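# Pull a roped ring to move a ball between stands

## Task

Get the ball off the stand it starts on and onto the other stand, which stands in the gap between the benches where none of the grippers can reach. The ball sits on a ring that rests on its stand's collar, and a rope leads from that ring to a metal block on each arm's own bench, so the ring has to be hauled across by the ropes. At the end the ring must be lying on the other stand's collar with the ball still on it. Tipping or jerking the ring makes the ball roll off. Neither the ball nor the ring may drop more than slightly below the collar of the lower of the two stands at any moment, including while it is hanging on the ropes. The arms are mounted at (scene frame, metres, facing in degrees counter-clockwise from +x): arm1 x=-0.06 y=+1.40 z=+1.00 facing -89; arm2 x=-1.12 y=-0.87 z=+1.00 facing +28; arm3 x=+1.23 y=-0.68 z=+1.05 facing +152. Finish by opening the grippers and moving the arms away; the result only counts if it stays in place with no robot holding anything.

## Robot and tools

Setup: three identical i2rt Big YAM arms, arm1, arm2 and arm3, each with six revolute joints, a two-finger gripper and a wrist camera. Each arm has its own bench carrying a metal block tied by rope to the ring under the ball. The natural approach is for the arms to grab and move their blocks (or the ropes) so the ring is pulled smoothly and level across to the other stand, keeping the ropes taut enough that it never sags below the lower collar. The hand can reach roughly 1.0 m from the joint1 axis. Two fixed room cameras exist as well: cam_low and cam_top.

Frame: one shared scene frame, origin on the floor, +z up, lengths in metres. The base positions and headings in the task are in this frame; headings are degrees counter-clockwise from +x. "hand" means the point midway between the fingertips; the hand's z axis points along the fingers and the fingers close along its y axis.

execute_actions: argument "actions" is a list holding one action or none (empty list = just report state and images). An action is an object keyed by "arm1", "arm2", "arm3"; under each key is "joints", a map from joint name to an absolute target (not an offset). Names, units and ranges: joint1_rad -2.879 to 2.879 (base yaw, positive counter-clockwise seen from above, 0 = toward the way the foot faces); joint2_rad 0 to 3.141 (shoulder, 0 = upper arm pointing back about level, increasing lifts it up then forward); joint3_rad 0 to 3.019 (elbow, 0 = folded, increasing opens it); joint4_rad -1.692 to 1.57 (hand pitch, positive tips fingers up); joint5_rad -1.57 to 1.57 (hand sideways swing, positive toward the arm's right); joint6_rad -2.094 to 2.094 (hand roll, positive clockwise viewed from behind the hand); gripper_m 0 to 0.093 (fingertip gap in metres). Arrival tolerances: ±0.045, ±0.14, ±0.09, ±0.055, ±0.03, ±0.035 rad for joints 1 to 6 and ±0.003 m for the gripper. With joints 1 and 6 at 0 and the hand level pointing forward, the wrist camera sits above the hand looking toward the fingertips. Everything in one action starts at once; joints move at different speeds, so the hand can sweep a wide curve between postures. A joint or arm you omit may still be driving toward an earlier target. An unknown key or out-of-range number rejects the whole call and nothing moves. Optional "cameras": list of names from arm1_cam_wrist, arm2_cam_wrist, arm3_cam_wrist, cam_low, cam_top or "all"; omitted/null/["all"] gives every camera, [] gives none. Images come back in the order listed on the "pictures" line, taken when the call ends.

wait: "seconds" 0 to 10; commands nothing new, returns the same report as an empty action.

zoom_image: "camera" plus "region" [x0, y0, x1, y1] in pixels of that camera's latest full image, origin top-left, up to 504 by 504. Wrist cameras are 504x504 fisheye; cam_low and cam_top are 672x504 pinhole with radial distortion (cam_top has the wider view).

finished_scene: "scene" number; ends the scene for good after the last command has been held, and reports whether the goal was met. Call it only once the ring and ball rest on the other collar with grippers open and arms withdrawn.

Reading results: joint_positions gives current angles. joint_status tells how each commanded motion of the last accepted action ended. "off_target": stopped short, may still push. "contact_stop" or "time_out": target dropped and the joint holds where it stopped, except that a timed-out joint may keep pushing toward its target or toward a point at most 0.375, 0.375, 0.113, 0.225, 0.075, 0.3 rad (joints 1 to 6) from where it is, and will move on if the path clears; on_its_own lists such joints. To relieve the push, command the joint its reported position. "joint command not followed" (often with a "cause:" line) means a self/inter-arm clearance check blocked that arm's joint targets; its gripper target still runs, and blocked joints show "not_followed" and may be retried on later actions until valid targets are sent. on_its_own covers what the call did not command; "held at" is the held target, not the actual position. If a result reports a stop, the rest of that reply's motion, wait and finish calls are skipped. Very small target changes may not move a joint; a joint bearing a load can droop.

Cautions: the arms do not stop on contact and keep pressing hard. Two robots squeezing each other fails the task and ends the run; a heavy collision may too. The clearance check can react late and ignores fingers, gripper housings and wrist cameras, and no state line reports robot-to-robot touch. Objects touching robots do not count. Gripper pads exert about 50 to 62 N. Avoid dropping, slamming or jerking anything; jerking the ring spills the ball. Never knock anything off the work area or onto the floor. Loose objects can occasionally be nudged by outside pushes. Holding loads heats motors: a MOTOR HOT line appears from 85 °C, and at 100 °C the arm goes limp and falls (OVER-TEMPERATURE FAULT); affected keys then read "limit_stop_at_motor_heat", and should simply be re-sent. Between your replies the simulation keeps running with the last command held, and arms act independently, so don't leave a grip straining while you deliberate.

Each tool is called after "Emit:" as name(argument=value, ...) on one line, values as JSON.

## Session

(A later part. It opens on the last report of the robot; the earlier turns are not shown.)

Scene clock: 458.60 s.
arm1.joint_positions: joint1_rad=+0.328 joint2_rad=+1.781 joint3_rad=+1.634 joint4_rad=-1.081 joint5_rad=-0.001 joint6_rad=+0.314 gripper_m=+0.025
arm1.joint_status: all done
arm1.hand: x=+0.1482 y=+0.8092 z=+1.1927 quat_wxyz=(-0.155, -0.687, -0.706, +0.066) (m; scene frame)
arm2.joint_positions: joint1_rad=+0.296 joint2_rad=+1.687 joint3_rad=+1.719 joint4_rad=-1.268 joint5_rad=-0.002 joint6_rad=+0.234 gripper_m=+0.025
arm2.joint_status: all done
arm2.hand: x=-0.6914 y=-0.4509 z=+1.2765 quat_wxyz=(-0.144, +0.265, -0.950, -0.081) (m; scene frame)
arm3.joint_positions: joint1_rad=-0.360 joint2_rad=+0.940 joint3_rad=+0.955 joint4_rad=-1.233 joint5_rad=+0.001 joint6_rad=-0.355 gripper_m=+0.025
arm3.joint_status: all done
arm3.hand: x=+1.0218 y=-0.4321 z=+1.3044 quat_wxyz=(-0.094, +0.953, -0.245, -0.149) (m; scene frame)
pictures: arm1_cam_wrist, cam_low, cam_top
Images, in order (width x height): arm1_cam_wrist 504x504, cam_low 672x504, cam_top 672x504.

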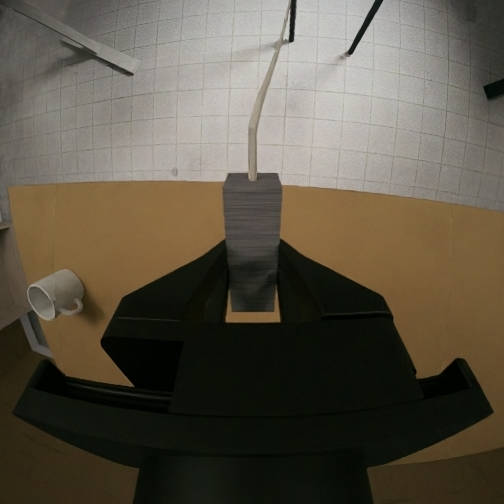

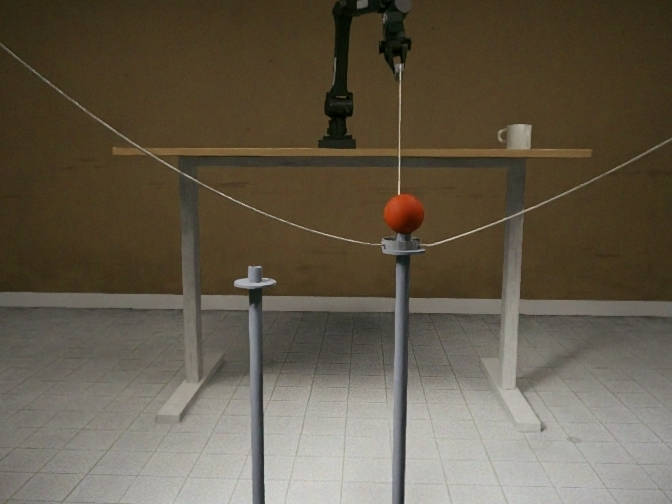

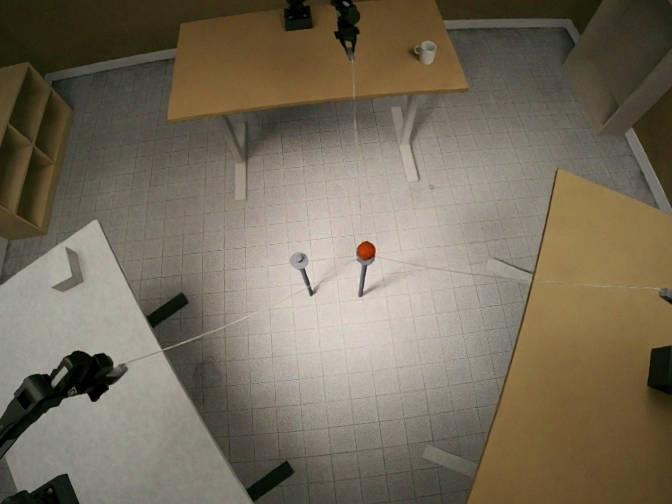

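Emit:
execute_actions(actions=[{"arm1": {"joints": {"joint4_rad": -1.16}}, "arm2": {"joints": {"joint4_rad": -1.364}}, "arm3": {"joints": {"joint4_rad": -1.317}}}], cameras=["cam_low", "cam_top"])

Emit:
zoom_image(camera="cam_low", region=[355, 185, 455, 285])

Scene clock: 494.07 s.
arm1.joint_positions: joint1_rad=+0.328 joint2_rad=+1.781 joint3_rad=+1.634 joint4_rad=-1.148 joint5_rad=-0.001 joint6_rad=+0.314 gripper_m=+0.025
arm1.joint_status: all done
arm1.hand: x=+0.1430 y=+0.8240 z=+1.1877 quat_wxyz=(-0.125, -0.691, -0.710, +0.052) (m; scene frame)
arm2.joint_positions: joint1_rad=+0.296 joint2_rad=+1.687 joint3_rad=+1.719 joint4_rad=-1.357 joint5_rad=-0.002 joint6_rad=+0.234 gripper_m=+0.025
arm2.joint_status: all done
arm2.hand: x=-0.7062 y=-0.4655 z=+1.2703 quat_wxyz=(-0.106, +0.266, -0.956, -0.059) (m; scene frame)
arm3.joint_positions: joint1_rad=-0.360 joint2_rad=+0.940 joint3_rad=+0.955 joint4_rad=-1.308 joint5_rad=+0.001 joint6_rad=-0.355 gripper_m=+0.025
arm3.joint_status: all done
arm3.hand: x=+1.0333 y=-0.4454 z=+1.2986 quat_wxyz=(-0.073, +0.959, -0.246, -0.119) (m; scene frame)
pictures: cam_low, cam_top
Images, in order (width x height): cam_low 672x504, cam_top 672x504.

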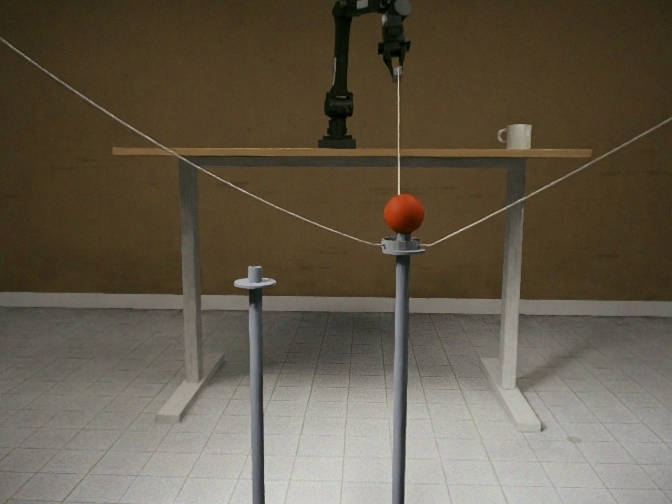

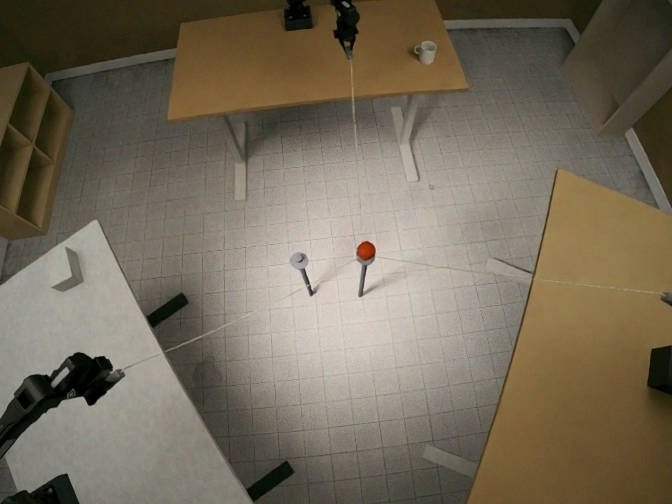

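Region (355, 185, 455, 285) of cam_low's 672x504 image, scaled by 5.040, with more detail than that image has.

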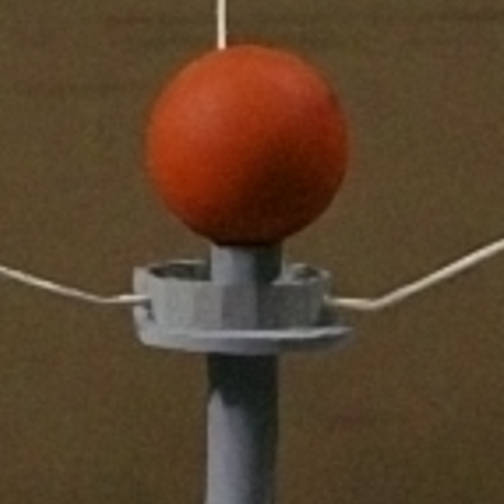

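Emit:
execute_actions(actions=[{"arm1": {"joints": {"joint4_rad": -1.205}}, "arm2": {"joints": {"joint4_rad": -1.415}}, "arm3": {"joints": {"joint4_rad": -1.372}}}], cameras=["cam_low", "cam_top"])

Emit:
zoom_image(camera="cam_low", region=[355, 185, 455, 285])

Scene clock: 506.00 s.
arm1.joint_positions: joint1_rad=+0.328 joint2_rad=+1.781 joint3_rad=+1.634 joint4_rad=-1.193 joint5_rad=-0.001 joint6_rad=+0.314 gripper_m=+0.025
arm1.joint_status: all done
arm1.hand: x=+0.1394 y=+0.8340 z=+1.1850 quat_wxyz=(-0.106, -0.693, -0.712, +0.042) (m; scene frame)
arm2.joint_positions: joint1_rad=+0.296 joint2_rad=+1.687 joint3_rad=+1.719 joint4_rad=-1.406 joint5_rad=-0.002 joint6_rad=+0.234 gripper_m=+0.025
arm2.joint_status: all done
arm2.hand: x=-0.7147 y=-0.4738 z=+1.2677 quat_wxyz=(-0.084, +0.267, -0.959, -0.048) (m; scene frame)
arm3.joint_positions: joint1_rad=-0.360 joint2_rad=+0.940 joint3_rad=+0.955 joint4_rad=-1.363 joint5_rad=+0.001 joint6_rad=-0.355 gripper_m=+0.025
arm3.joint_status: all done
arm3.hand: x=+1.0417 y=-0.4552 z=+1.2952 quat_wxyz=(-0.057, +0.963, -0.246, -0.096) (m; scene frame)
pictures: cam_low, cam_top
Images, in order (width x height): cam_low 672x504, cam_top 672x504.

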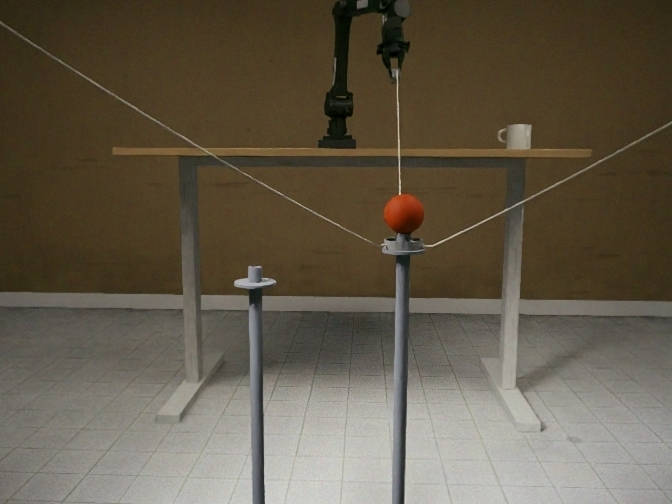

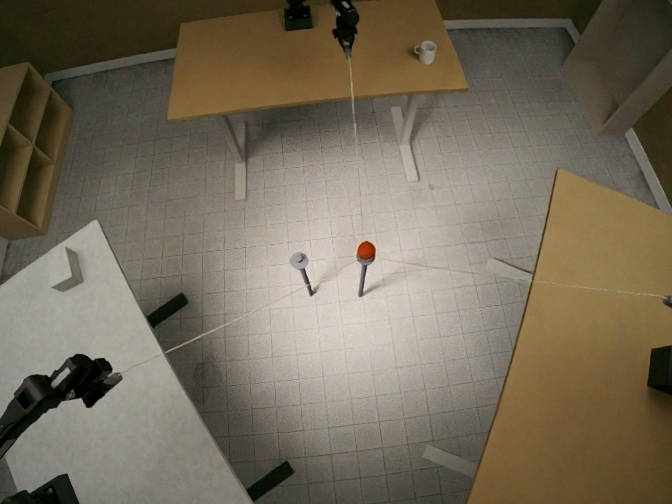

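Region (355, 185, 455, 285) of cam_low's 672x504 image, scaled by 5.040, with more detail than that image has.

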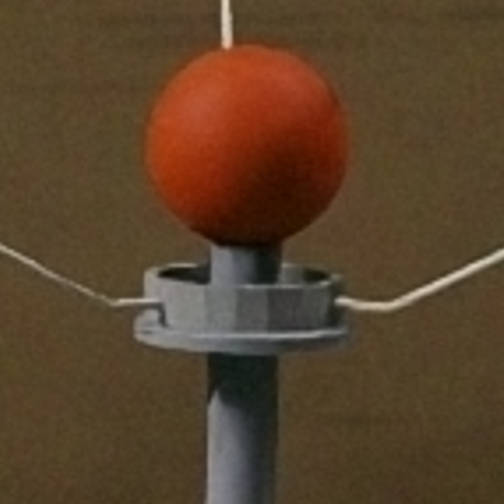

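Emit:
execute_actions(actions=[{"arm1": {"joints": {"joint4_rad": -1.252}}, "arm2": {"joints": {"joint4_rad": -1.462}}, "arm3": {"joints": {"joint4_rad": -1.42}}}], cameras=["cam_low", "cam_top"])

Emit:
zoom_image(camera="cam_low", region=[355, 185, 455, 285])

Emit:
zoom_image(camera="cam_top", region=[335, 222, 400, 287])

Scene clock: 515.83 s.
arm1.joint_positions: joint1_rad=+0.327 joint2_rad=+1.781 joint3_rad=+1.634 joint4_rad=-1.237 joint5_rad=-0.001 joint6_rad=+0.314 gripper_m=+0.025
arm1.joint_status: all done
arm1.hand: x=+0.1351 y=+0.8437 z=+1.1828 quat_wxyz=(-0.086, -0.695, -0.713, +0.032) (m; scene frame)
arm2.joint_positions: joint1_rad=+0.296 joint2_rad=+1.687 joint3_rad=+1.719 joint4_rad=-1.450 joint5_rad=-0.002 joint6_rad=+0.234 gripper_m=+0.025
arm2.joint_status: all done
arm2.hand: x=-0.7224 y=-0.4814 z=+1.2658 quat_wxyz=(-0.065, +0.268, -0.961, -0.037) (m; scene frame)
arm3.joint_positions: joint1_rad=-0.360 joint2_rad=+0.940 joint3_rad=+0.955 joint4_rad=-1.409 joint5_rad=+0.001 joint6_rad=-0.355 gripper_m=+0.025
arm3.joint_status: all done
arm3.hand: x=+1.0490 y=-0.4635 z=+1.2929 quat_wxyz=(-0.044, +0.965, -0.247, -0.077) (m; scene frame)
pictures: cam_low, cam_top
Images, in order (width x height): cam_low 672x504, cam_top 672x504.

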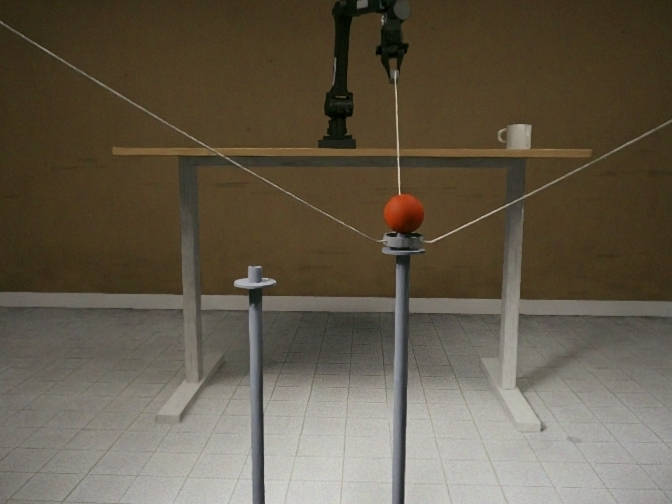

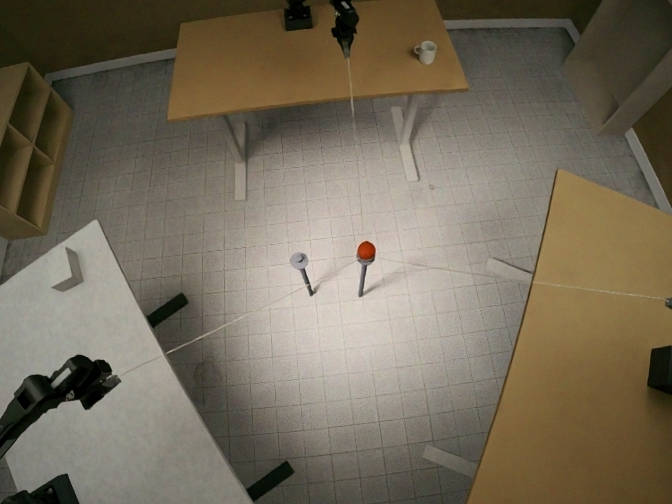

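Region (355, 185, 455, 285) of cam_low's 672x504 image, scaled by 5.040, with more detail than that image has.

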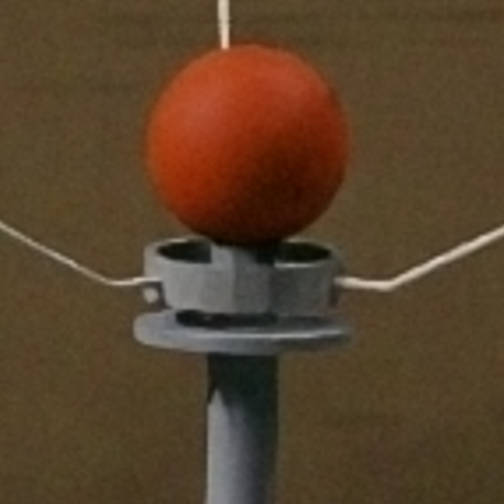

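Region (335, 222, 400, 287) of cam_top's 672x504 image, scaled by 7.754, with more detail than that image has.

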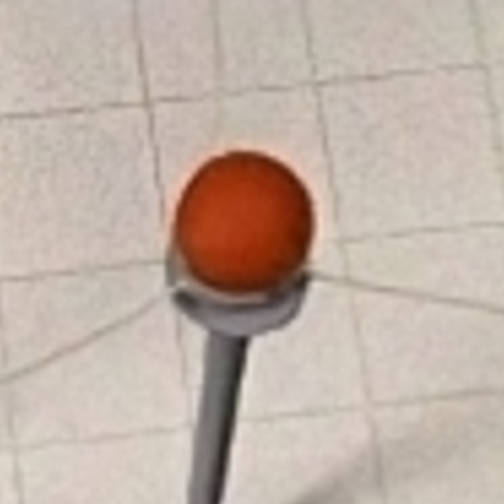

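Emit:
execute_actions(actions=[{"arm1": {"joints": {"joint4_rad": -1.3}}, "arm2": {"joints": {"joint4_rad": -1.509}}, "arm3": {"joints": {"joint4_rad": -1.47}}}], cameras=["cam_low", "cam_top"])

Emit:
zoom_image(camera="cam_low", region=[355, 185, 455, 285])

Emit:
zoom_image(camera="cam_top", region=[335, 222, 400, 287])

Scene clock: 547.10 s.
arm1.joint_positions: joint1_rad=+0.327 joint2_rad=+1.781 joint3_rad=+1.634 joint4_rad=-1.284 joint5_rad=-0.001 joint6_rad=+0.314 gripper_m=+0.025
arm1.joint_status: all done
arm1.hand: x=+0.1313 y=+0.8544 z=+1.1810 quat_wxyz=(-0.065, -0.696, -0.715, +0.022) (m; scene frame)
arm2.joint_positions: joint1_rad=+0.296 joint2_rad=+1.687 joint3_rad=+1.719 joint4_rad=-1.496 joint5_rad=-0.002 joint6_rad=+0.234 gripper_m=+0.025
arm2.joint_status: all done
arm2.hand: x=-0.7303 y=-0.4892 z=+1.2644 quat_wxyz=(-0.045, +0.268, -0.962, -0.026) (m; scene frame)
arm3.joint_positions: joint1_rad=-0.360 joint2_rad=+0.940 joint3_rad=+0.955 joint4_rad=-1.458 joint5_rad=+0.001 joint6_rad=-0.355 gripper_m=+0.025
arm3.joint_status: all done
arm3.hand: x=+1.0568 y=-0.4725 z=+1.2910 quat_wxyz=(-0.030, +0.967, -0.247, -0.057) (m; scene frame)
pictures: cam_low, cam_top
Images, in order (width x height): cam_low 672x504, cam_top 672x504.

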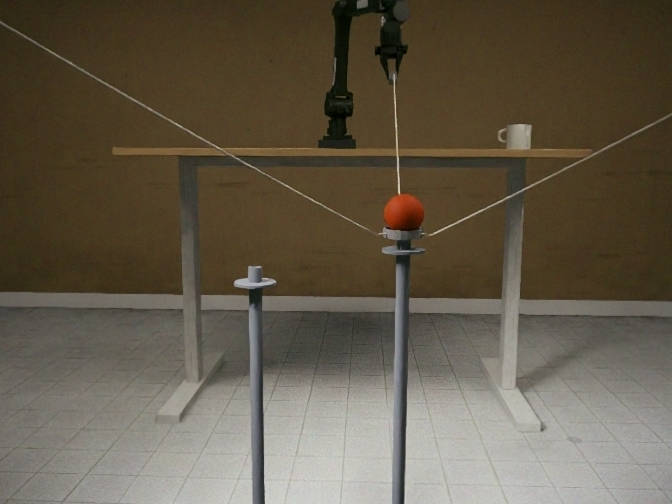

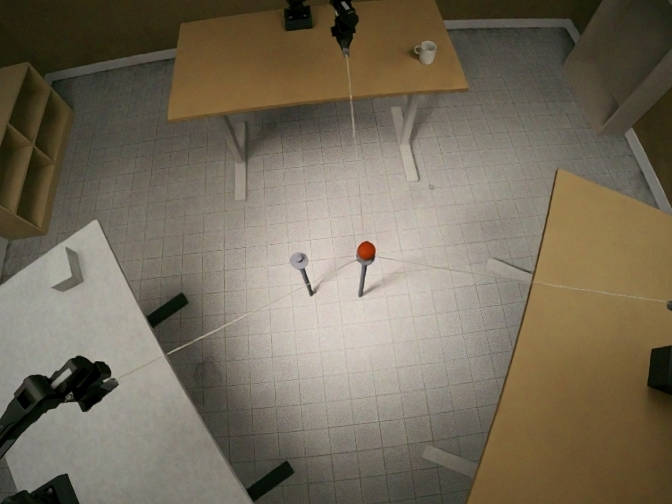

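Region (355, 185, 455, 285) of cam_low's 672x504 image, scaled by 5.040, with more detail than that image has.

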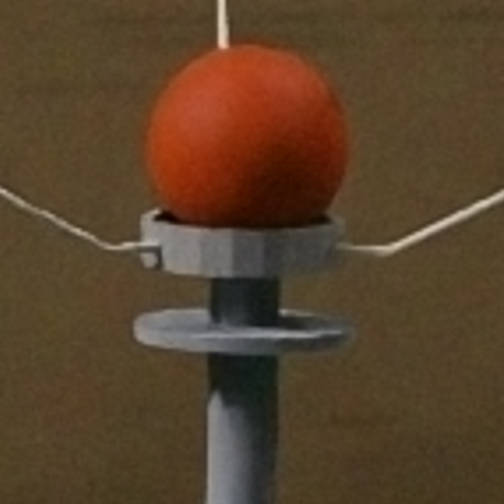

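Region (335, 222, 400, 287) of cam_top's 672x504 image, scaled by 7.754, with more detail than that image has.

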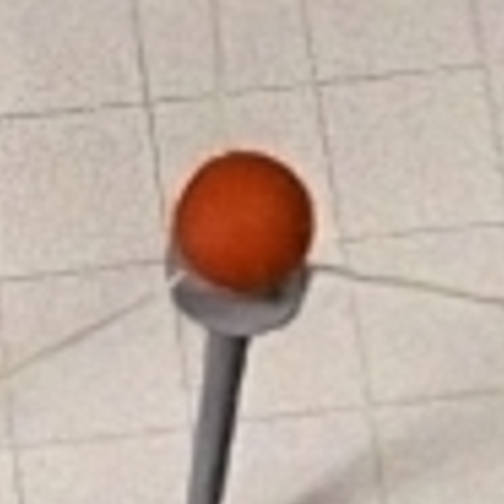

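Emit:
execute_actions(actions=[{"arm1": {"joints": {"joint4_rad": -1.343}}, "arm2": {"joints": {"joint4_rad": -1.55}}, "arm3": {"joints": {"joint4_rad": -1.52}}}], cameras=["cam_low", "cam_top"])

Emit:
zoom_image(camera="cam_low", region=[355, 185, 455, 285])

Emit:
zoom_image(camera="cam_top", region=[335, 222, 400, 287])

Scene clock: 555.07 s.
arm1.joint_positions: joint1_rad=+0.323 joint2_rad=+1.781 joint3_rad=+1.634 joint4_rad=-1.322 joint5_rad=+0.000 joint6_rad=+0.314 gripper_m=+0.025
arm1.joint_status: all done
arm1.hand: x=+0.1265 y=+0.8626 z=+1.1799 quat_wxyz=(-0.048, -0.698, -0.715, +0.014) (m; scene frame)
arm2.joint_positions: joint1_rad=+0.296 joint2_rad=+1.687 joint3_rad=+1.719 joint4_rad=-1.532 joint5_rad=-0.002 joint6_rad=+0.234 gripper_m=+0.025
arm2.joint_status: all done
arm2.hand: x=-0.7366 y=-0.4954 z=+1.2637 quat_wxyz=(-0.029, +0.268, -0.963, -0.017) (m; scene frame)
arm3.joint_positions: joint1_rad=-0.360 joint2_rad=+0.944 joint3_rad=+0.955 joint4_rad=-1.503 joint5_rad=+0.000 joint6_rad=-0.355 gripper_m=+0.025
arm3.joint_status: all done
arm3.hand: x=+1.0637 y=-0.4808 z=+1.2891 quat_wxyz=(-0.016, +0.968, -0.247, -0.038) (m; scene frame)
pictures: cam_low, cam_top
Images, in order (width x height): cam_low 672x504, cam_top 672x504.

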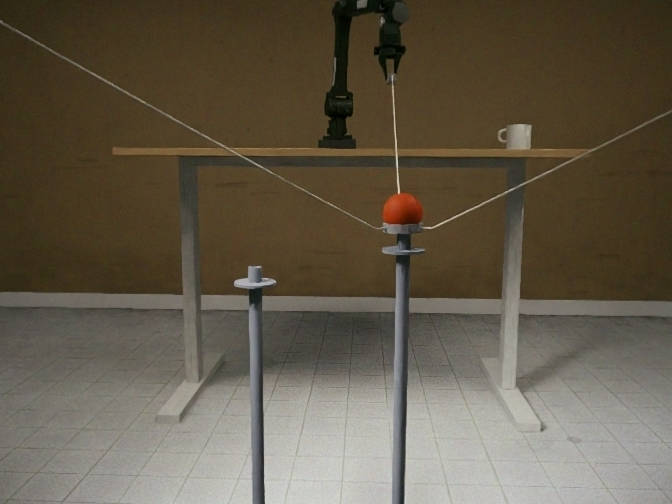

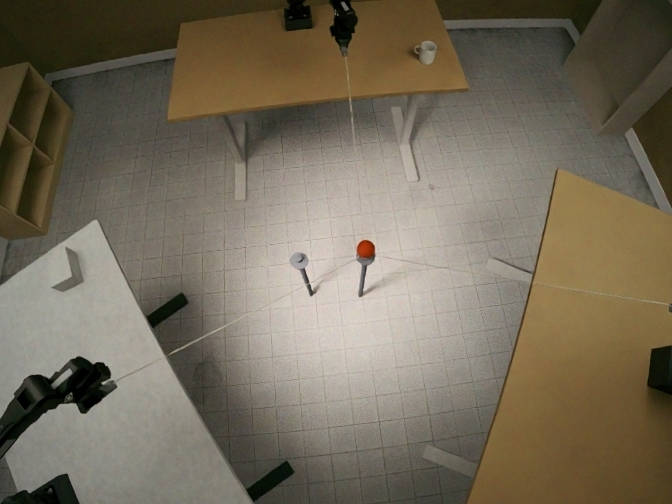

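Region (355, 185, 455, 285) of cam_low's 672x504 image, scaled by 5.040, with more detail than that image has.

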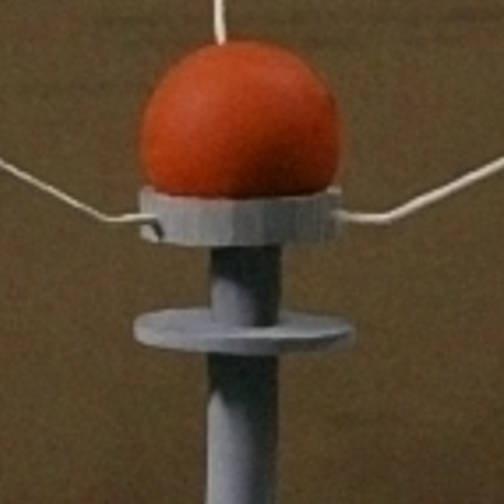

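Region (335, 222, 400, 287) of cam_top's 672x504 image, scaled by 7.754, with more detail than that image has.

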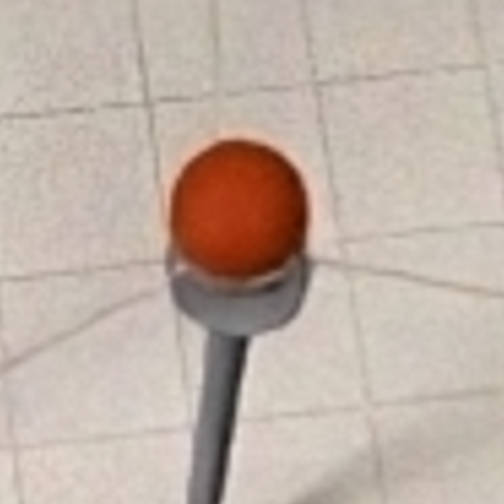

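Emit:
execute_actions(actions=[{"arm1": {"joints": {"joint4_rad": -1.366}}, "arm2": {"joints": {"joint4_rad": -1.606}}, "arm3": {"joints": {"joint4_rad": -1.59}}}], cameras=["cam_low", "cam_top"])

Emit:
zoom_image(camera="cam_low", region=[355, 175, 455, 275])

Emit:
zoom_image(camera="cam_top", region=[335, 222, 400, 287])

Scene clock: 570.43 s.
arm1.joint_positions: joint1_rad=+0.323 joint2_rad=+1.781 joint3_rad=+1.634 joint4_rad=-1.344 joint5_rad=+0.000 joint6_rad=+0.314 gripper_m=+0.025
arm1.joint_status: all done
arm1.hand: x=+0.1246 y=+0.8677 z=+1.1794 quat_wxyz=(-0.038, -0.698, -0.715, +0.009) (m; scene frame)
arm2.joint_positions: joint1_rad=+0.296 joint2_rad=+1.687 joint3_rad=+1.719 joint4_rad=-1.585 joint5_rad=-0.002 joint6_rad=+0.234 gripper_m=+0.025
arm2.joint_status: all done
arm2.hand: x=-0.7459 y=-0.5045 z=+1.2632 quat_wxyz=(-0.006, +0.268, -0.963, -0.004) (m; scene frame)
arm3.joint_positions: joint1_rad=-0.360 joint2_rad=+0.944 joint3_rad=+0.955 joint4_rad=-1.571 joint5_rad=+0.000 joint6_rad=-0.355 gripper_m=+0.025
arm3.joint_status: all done
arm3.hand: x=+1.0745 y=-0.4933 z=+1.2883 quat_wxyz=(+0.003, +0.969, -0.247, -0.010) (m; scene frame)
pictures: cam_low, cam_top
Images, in order (width x height): cam_low 672x504, cam_top 672x504.

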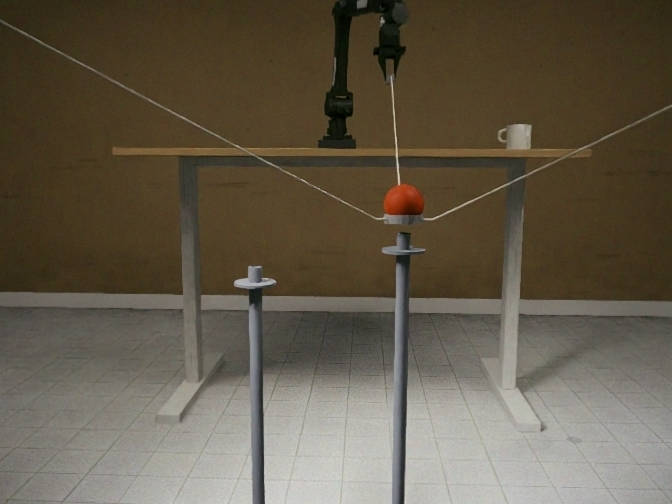

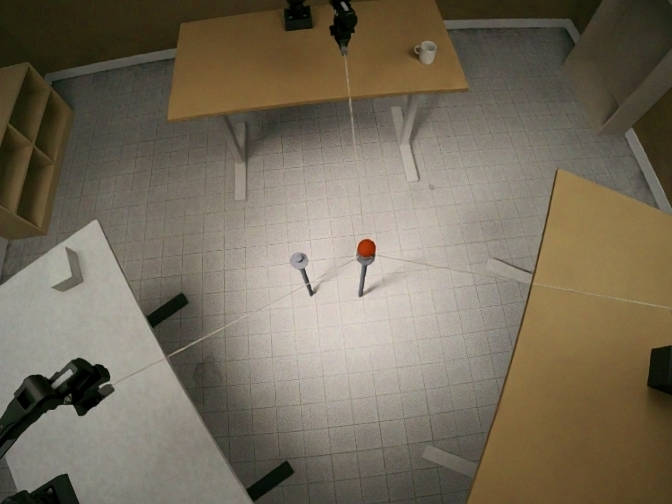

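Region (355, 175, 455, 275) of cam_low's 672x504 image, scaled by 5.040, with more detail than that image has.

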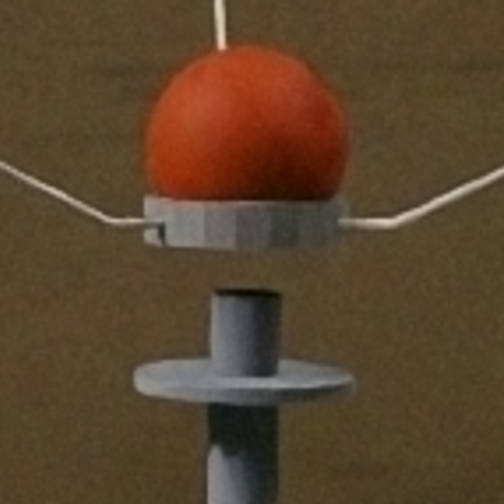

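Region (335, 222, 400, 287) of cam_top's 672x504 image, scaled by 7.754, with more detail than that image has.

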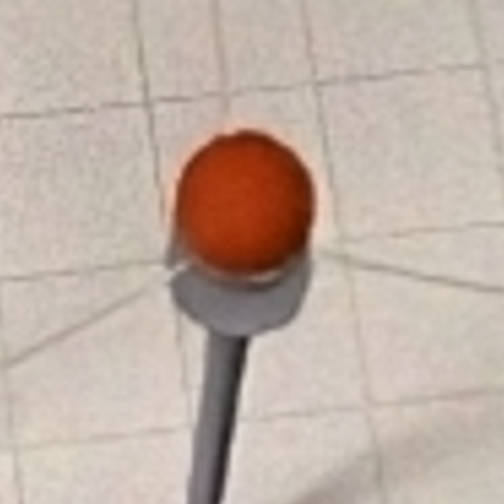

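Emit:
execute_actions(actions=[{"arm1": {"joints": {"joint4_rad": -1.402}}, "arm2": {"joints": {"joint4_rad": -1.654}}, "arm3": {"joints": {"joint4_rad": -1.64}}}], cameras=["cam_low", "cam_top"])

Emit:
zoom_image(camera="cam_low", region=[355, 165, 455, 265])

Emit:
zoom_image(camera="cam_top", region=[335, 222, 400, 287])

Scene clock: 684.67 s.
arm1.joint_positions: joint1_rad=+0.323 joint2_rad=+1.781 joint3_rad=+1.634 joint4_rad=-1.378 joint5_rad=+0.000 joint6_rad=+0.314 gripper_m=+0.025
arm1.joint_status: all done
arm1.hand: x=+0.1218 y=+0.8756 z=+1.1789 quat_wxyz=(-0.022, -0.698, -0.716, +0.002) (m; scene frame)
arm2.joint_positions: joint1_rad=+0.296 joint2_rad=+1.687 joint3_rad=+1.719 joint4_rad=-1.631 joint5_rad=-0.002 joint6_rad=+0.234 gripper_m=+0.025
arm2.joint_status: all done
arm2.hand: x=-0.7540 y=-0.5125 z=+1.2633 quat_wxyz=(+0.014, +0.268, -0.963, +0.007) (m; scene frame)
arm3.joint_positions: joint1_rad=-0.360 joint2_rad=+0.944 joint3_rad=+0.955 joint4_rad=-1.619 joint5_rad=-0.001 joint6_rad=-0.355 gripper_m=+0.025
arm3.joint_status: all done
arm3.hand: x=+1.0822 y=-0.5022 z=+1.2884 quat_wxyz=(+0.017, +0.969, -0.247, +0.010) (m; scene frame)
pictures: cam_low, cam_top
Images, in order (width x height): cam_low 672x504, cam_top 672x504.

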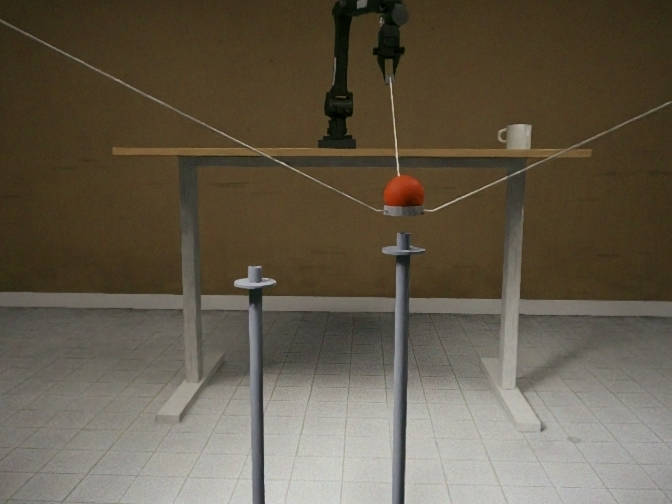

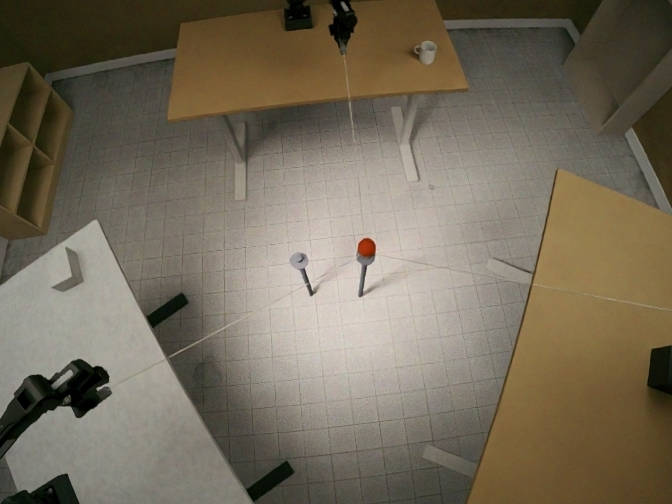

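Region (355, 165, 455, 265) of cam_low's 672x504 image, scaled by 5.040, with more detail than that image has.

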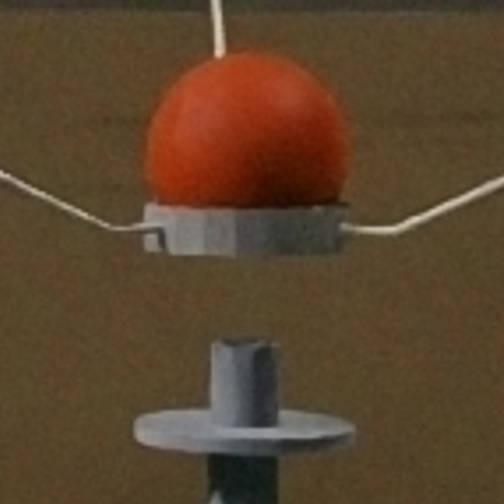

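Region (335, 222, 400, 287) of cam_top's 672x504 image, scaled by 7.754, with more detail than that image has.

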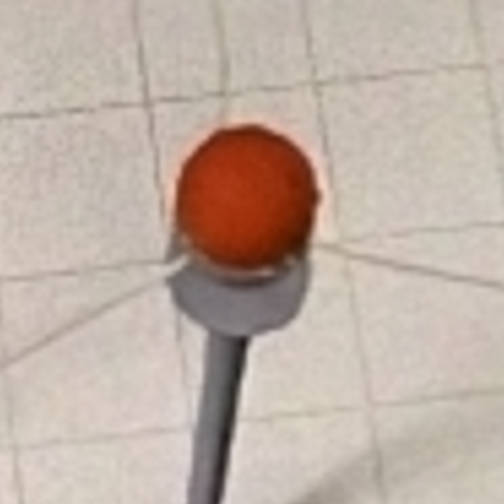

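Emit:
execute_actions(actions=[{"arm1": {"joints": {"joint1_rad": 0.212, "joint4_rad": -1.498, "joint6_rad": 0.196}}, "arm2": {"joints": {"joint1_rad": 0.361, "joint2_rad": 1.601, "joint3_rad": 1.615, "joint6_rad": 0.285}}, "arm3": {"joints": {"joint1_rad": -0.28, "joint2_rad": 1.1, "joint3_rad": 1.09, "joint6_rad": -0.272}}}], cameras=["cam_low", "cam_top"])

Scene clock: 719.17 s.
arm1.joint_positions: joint1_rad=+0.197 joint2_rad=+1.781 joint3_rad=+1.634 joint4_rad=-1.470 joint5_rad=+0.002 joint6_rad=+0.205 gripper_m=+0.025
arm1.joint_status: all done
arm1.hand: x=+0.0491 y=+0.8786 z=+1.1779 quat_wxyz=(+0.018, -0.704, -0.710, -0.020) (m; scene frame)
arm2.joint_positions: joint1_rad=+0.363 joint2_rad=+1.617 joint3_rad=+1.626 joint4_rad=-1.635 joint5_rad=+0.001 joint6_rad=+0.279 gripper_m=+0.025
arm2.joint_status: all done
arm2.hand: x=-0.8000 y=-0.5134 z=+1.2619 quat_wxyz=(+0.025, +0.279, -0.960, +0.016) (m; scene frame)
arm3.joint_positions: joint1_rad=-0.286 joint2_rad=+1.116 joint3_rad=+1.044 joint4_rad=-1.625 joint5_rad=-0.001 joint6_rad=-0.281 gripper_m=+0.025
arm3.joint_status: all done
arm3.hand: x=+1.0423 y=-0.4865 z=+1.2821 quat_wxyz=(+0.039, +0.967, -0.246, +0.049) (m; scene frame)
pictures: cam_low, cam_top
Images, in order (width x height): cam_low 672x504, cam_top 672x504.

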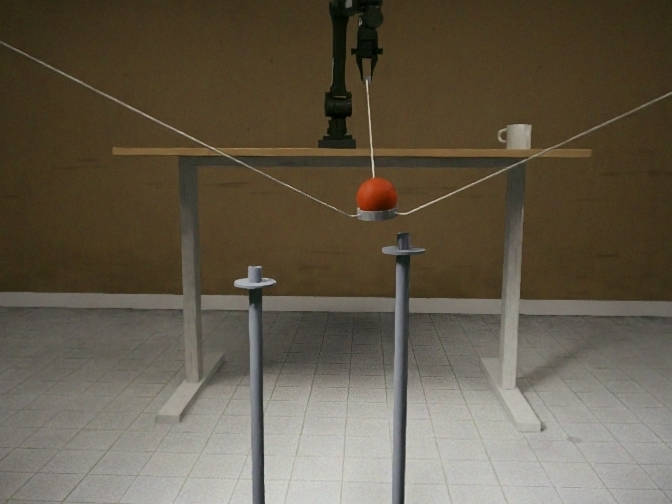

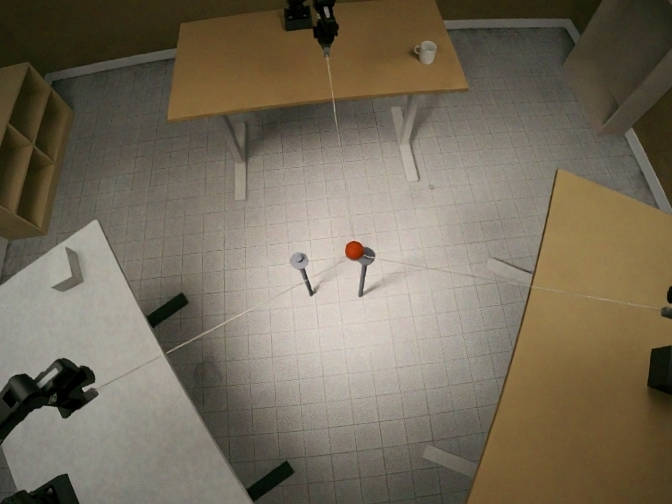

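Emit:
execute_actions(actions=[{"arm1": {"joints": {"joint1_rad": 0.088, "joint4_rad": -1.588, "joint6_rad": 0.034}}, "arm2": {"joints": {"joint1_rad": 0.445, "joint2_rad": 1.496, "joint3_rad": 1.499, "joint6_rad": 0.36}}, "arm3": {"joints": {"joint1_rad": -0.214, "joint2_rad": 1.272, "joint3_rad": 1.255, "joint6_rad": -0.222}}}], cameras=["cam_low", "cam_top"])

Emit:
zoom_image(camera="cam_low", region=[280, 160, 440, 280])

Scene clock: 764.90 s.
arm1.joint_positions: joint1_rad=+0.075 joint2_rad=+1.781 joint3_rad=+1.634 joint4_rad=-1.557 joint5_rad=+0.002 joint6_rad=+0.044 gripper_m=+0.025
arm1.joint_status: all done
arm1.hand: x=-0.0172 y=+0.8900 z=+1.1790 quat_wxyz=(+0.049, -0.688, -0.722, -0.052) (m; scene frame)
arm2.joint_positions: joint1_rad=+0.446 joint2_rad=+1.503 joint3_rad=+1.510 joint4_rad=-1.636 joint5_rad=+0.002 joint6_rad=+0.353 gripper_m=+0.025
arm2.joint_status: all done
arm2.hand: x=-0.8569 y=-0.5240 z=+1.2684 quat_wxyz=(+0.025, +0.283, -0.959, +0.019) (m; scene frame)
arm3.joint_positions: joint1_rad=-0.219 joint2_rad=+1.290 joint3_rad=+1.211 joint4_rad=-1.627 joint5_rad=-0.001 joint6_rad=-0.231 gripper_m=+0.025
arm3.joint_status: all done
arm3.hand: x=+0.9821 y=-0.4580 z=+1.2931 quat_wxyz=(+0.037, +0.969, -0.238, +0.054) (m; scene frame)
pictures: cam_low, cam_top
Images, in order (width x height): cam_low 672x504, cam_top 672x504.

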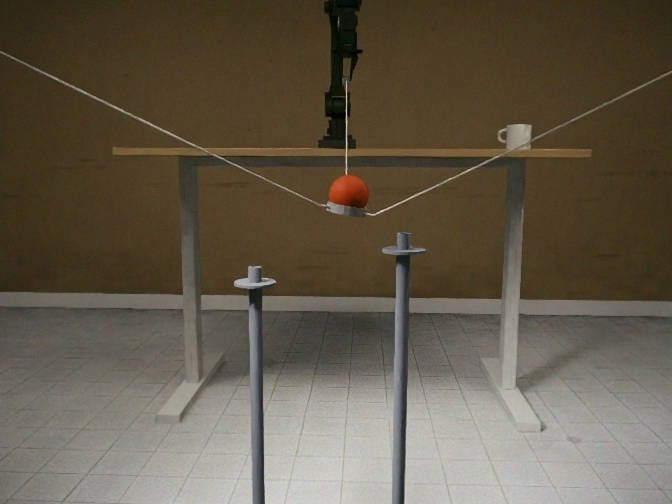

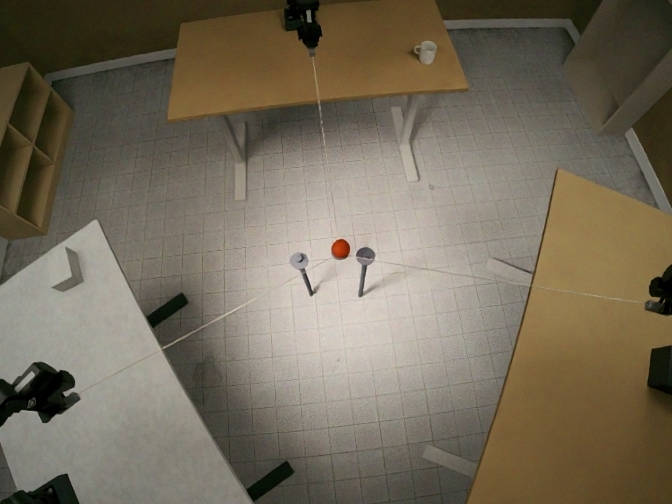

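Region (280, 160, 440, 280) of cam_low's 672x504 image, scaled by 3.150, with more detail than that image has; it fills the top 378 rows of this view, and the rest is white.

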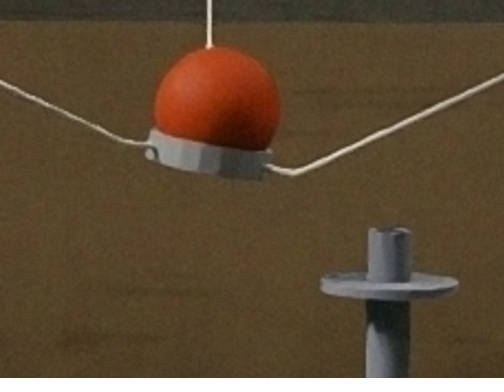

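Emit:
execute_actions(actions=[{"arm1": {"joints": {"joint1_rad": -0.065, "joint3_rad": 1.597, "joint4_rad": -1.522, "joint6_rad": -0.133}}, "arm2": {"joints": {"joint1_rad": 0.553, "joint2_rad": 1.453, "joint3_rad": 1.386, "joint6_rad": 0.454}}, "arm3": {"joints": {"joint1_rad": -0.168, "joint2_rad": 1.438, "joint3_rad": 1.35, "joint4_rad": -1.567, "joint6_rad": -0.193}}}], cameras=["cam_low", "cam_top"])

Emit:
zoom_image(camera="cam_low", region=[230, 170, 390, 300])

Scene clock: 807.00 s.
arm1.joint_positions: joint1_rad=-0.076 joint2_rad=+1.782 joint3_rad=+1.593 joint4_rad=-1.519 joint5_rad=+0.000 joint6_rad=-0.123 gripper_m=+0.025
arm1.joint_status: all done
arm1.hand: x=-0.0940 y=+0.8924 z=+1.1624 quat_wxyz=(+0.042, -0.682, -0.727, -0.061) (m; scene frame)
arm2.joint_positions: joint1_rad=+0.553 joint2_rad=+1.470 joint3_rad=+1.393 joint4_rad=-1.636 joint5_rad=+0.002 joint6_rad=+0.447 gripper_m=+0.025
arm2.joint_status: all done
arm2.hand: x=-0.9125 y=-0.5277 z=+1.2397 quat_wxyz=(+0.053, +0.289, -0.955, +0.050) (m; scene frame)
arm3.joint_positions: joint1_rad=-0.173 joint2_rad=+1.464 joint3_rad=+1.315 joint4_rad=-1.559 joint5_rad=-0.001 joint6_rad=-0.202 gripper_m=+0.025
arm3.joint_status: all done
arm3.hand: x=+0.9225 y=-0.4307 z=+1.2680 quat_wxyz=(+0.036, +0.971, -0.229, +0.057) (m; scene frame)
pictures: cam_low, cam_top
Images, in order (width x height): cam_low 672x504, cam_top 672x504.

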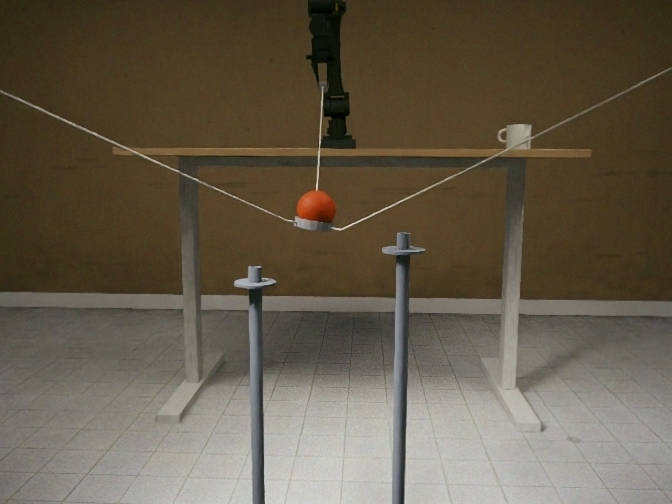

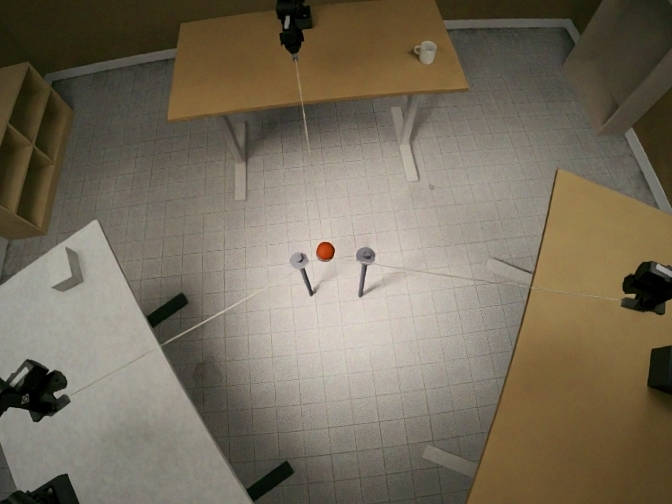

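Region (230, 170, 390, 300) of cam_low's 672x504 image, scaled by 3.150, with more detail than that image has; it fills the top 410 rows of this view, and the rest is white.

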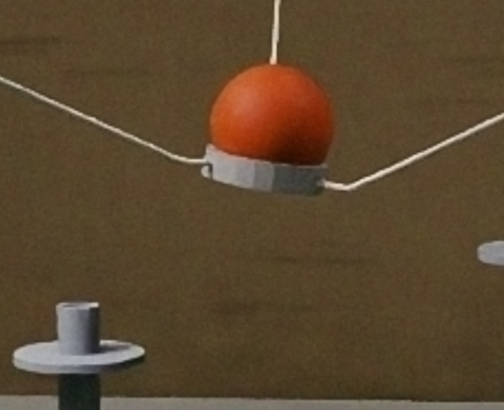

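Emit:
execute_actions(actions=[], cameras=["cam_low", "cam_top"])

Emit:
zoom_image(camera="cam_low", region=[230, 170, 390, 300])

Scene clock: 813.43 s.
arm1.joint_positions: joint1_rad=-0.076 joint2_rad=+1.782 joint3_rad=+1.593 joint4_rad=-1.519 joint5_rad=+0.000 joint6_rad=-0.124 gripper_m=+0.025
arm1.joint_status: all done
arm1.hand: x=-0.0940 y=+0.8924 z=+1.1624 quat_wxyz=(+0.042, -0.682, -0.728, -0.061) (m; scene frame)
arm2.joint_positions: joint1_rad=+0.553 joint2_rad=+1.470 joint3_rad=+1.393 joint4_rad=-1.636 joint5_rad=+0.002 joint6_rad=+0.447 gripper_m=+0.025
arm2.joint_status: all done
arm2.hand: x=-0.9125 y=-0.5277 z=+1.2397 quat_wxyz=(+0.053, +0.289, -0.955, +0.050) (m; scene frame)
arm3.joint_positions: joint1_rad=-0.173 joint2_rad=+1.464 joint3_rad=+1.315 joint4_rad=-1.559 joint5_rad=-0.001 joint6_rad=-0.202 gripper_m=+0.025
arm3.joint_status: all done
arm3.hand: x=+0.9225 y=-0.4307 z=+1.2680 quat_wxyz=(+0.036, +0.971, -0.229, +0.057) (m; scene frame)
pictures: cam_low, cam_top
Images, in order (width x height): cam_low 672x504, cam_top 672x504.

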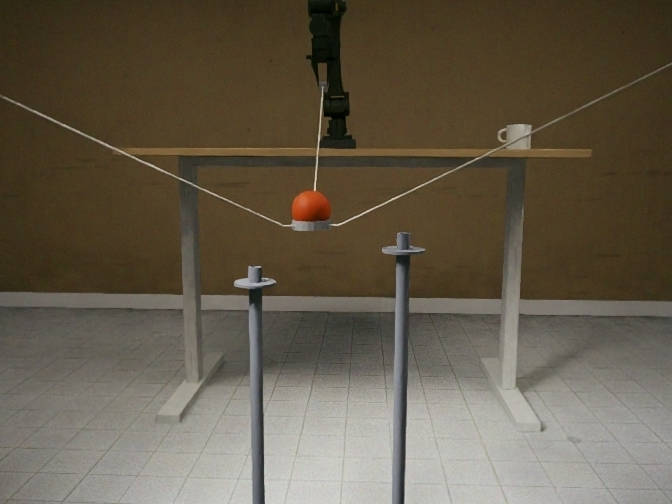

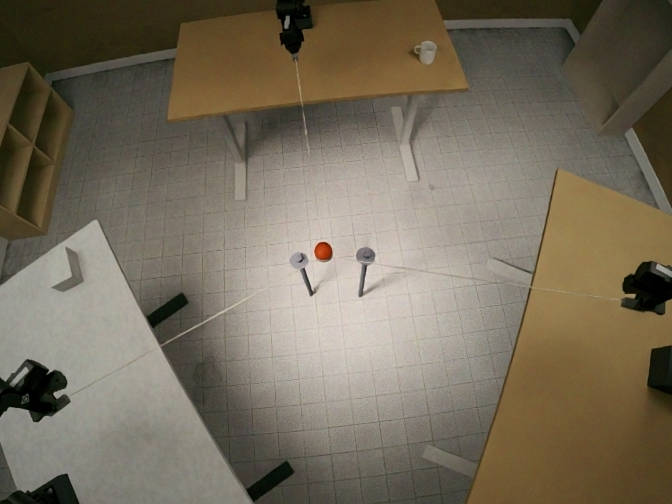

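Region (230, 170, 390, 300) of cam_low's 672x504 image, scaled by 3.150, with more detail than that image has; it fills the top 410 rows of this view, and the rest is white.

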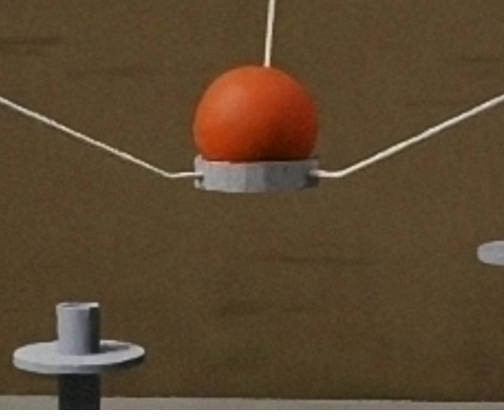

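Emit:
zoom_image(camera="cam_top", region=[280, 225, 345, 290])

Region (280, 225, 345, 290) of cam_top's 672x504 image, scaled by 7.754, with more detail than that image has.

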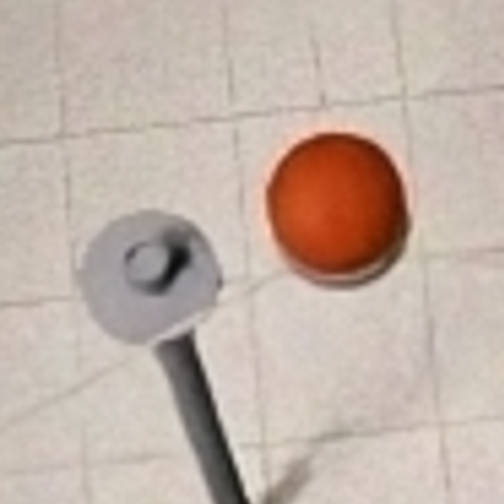

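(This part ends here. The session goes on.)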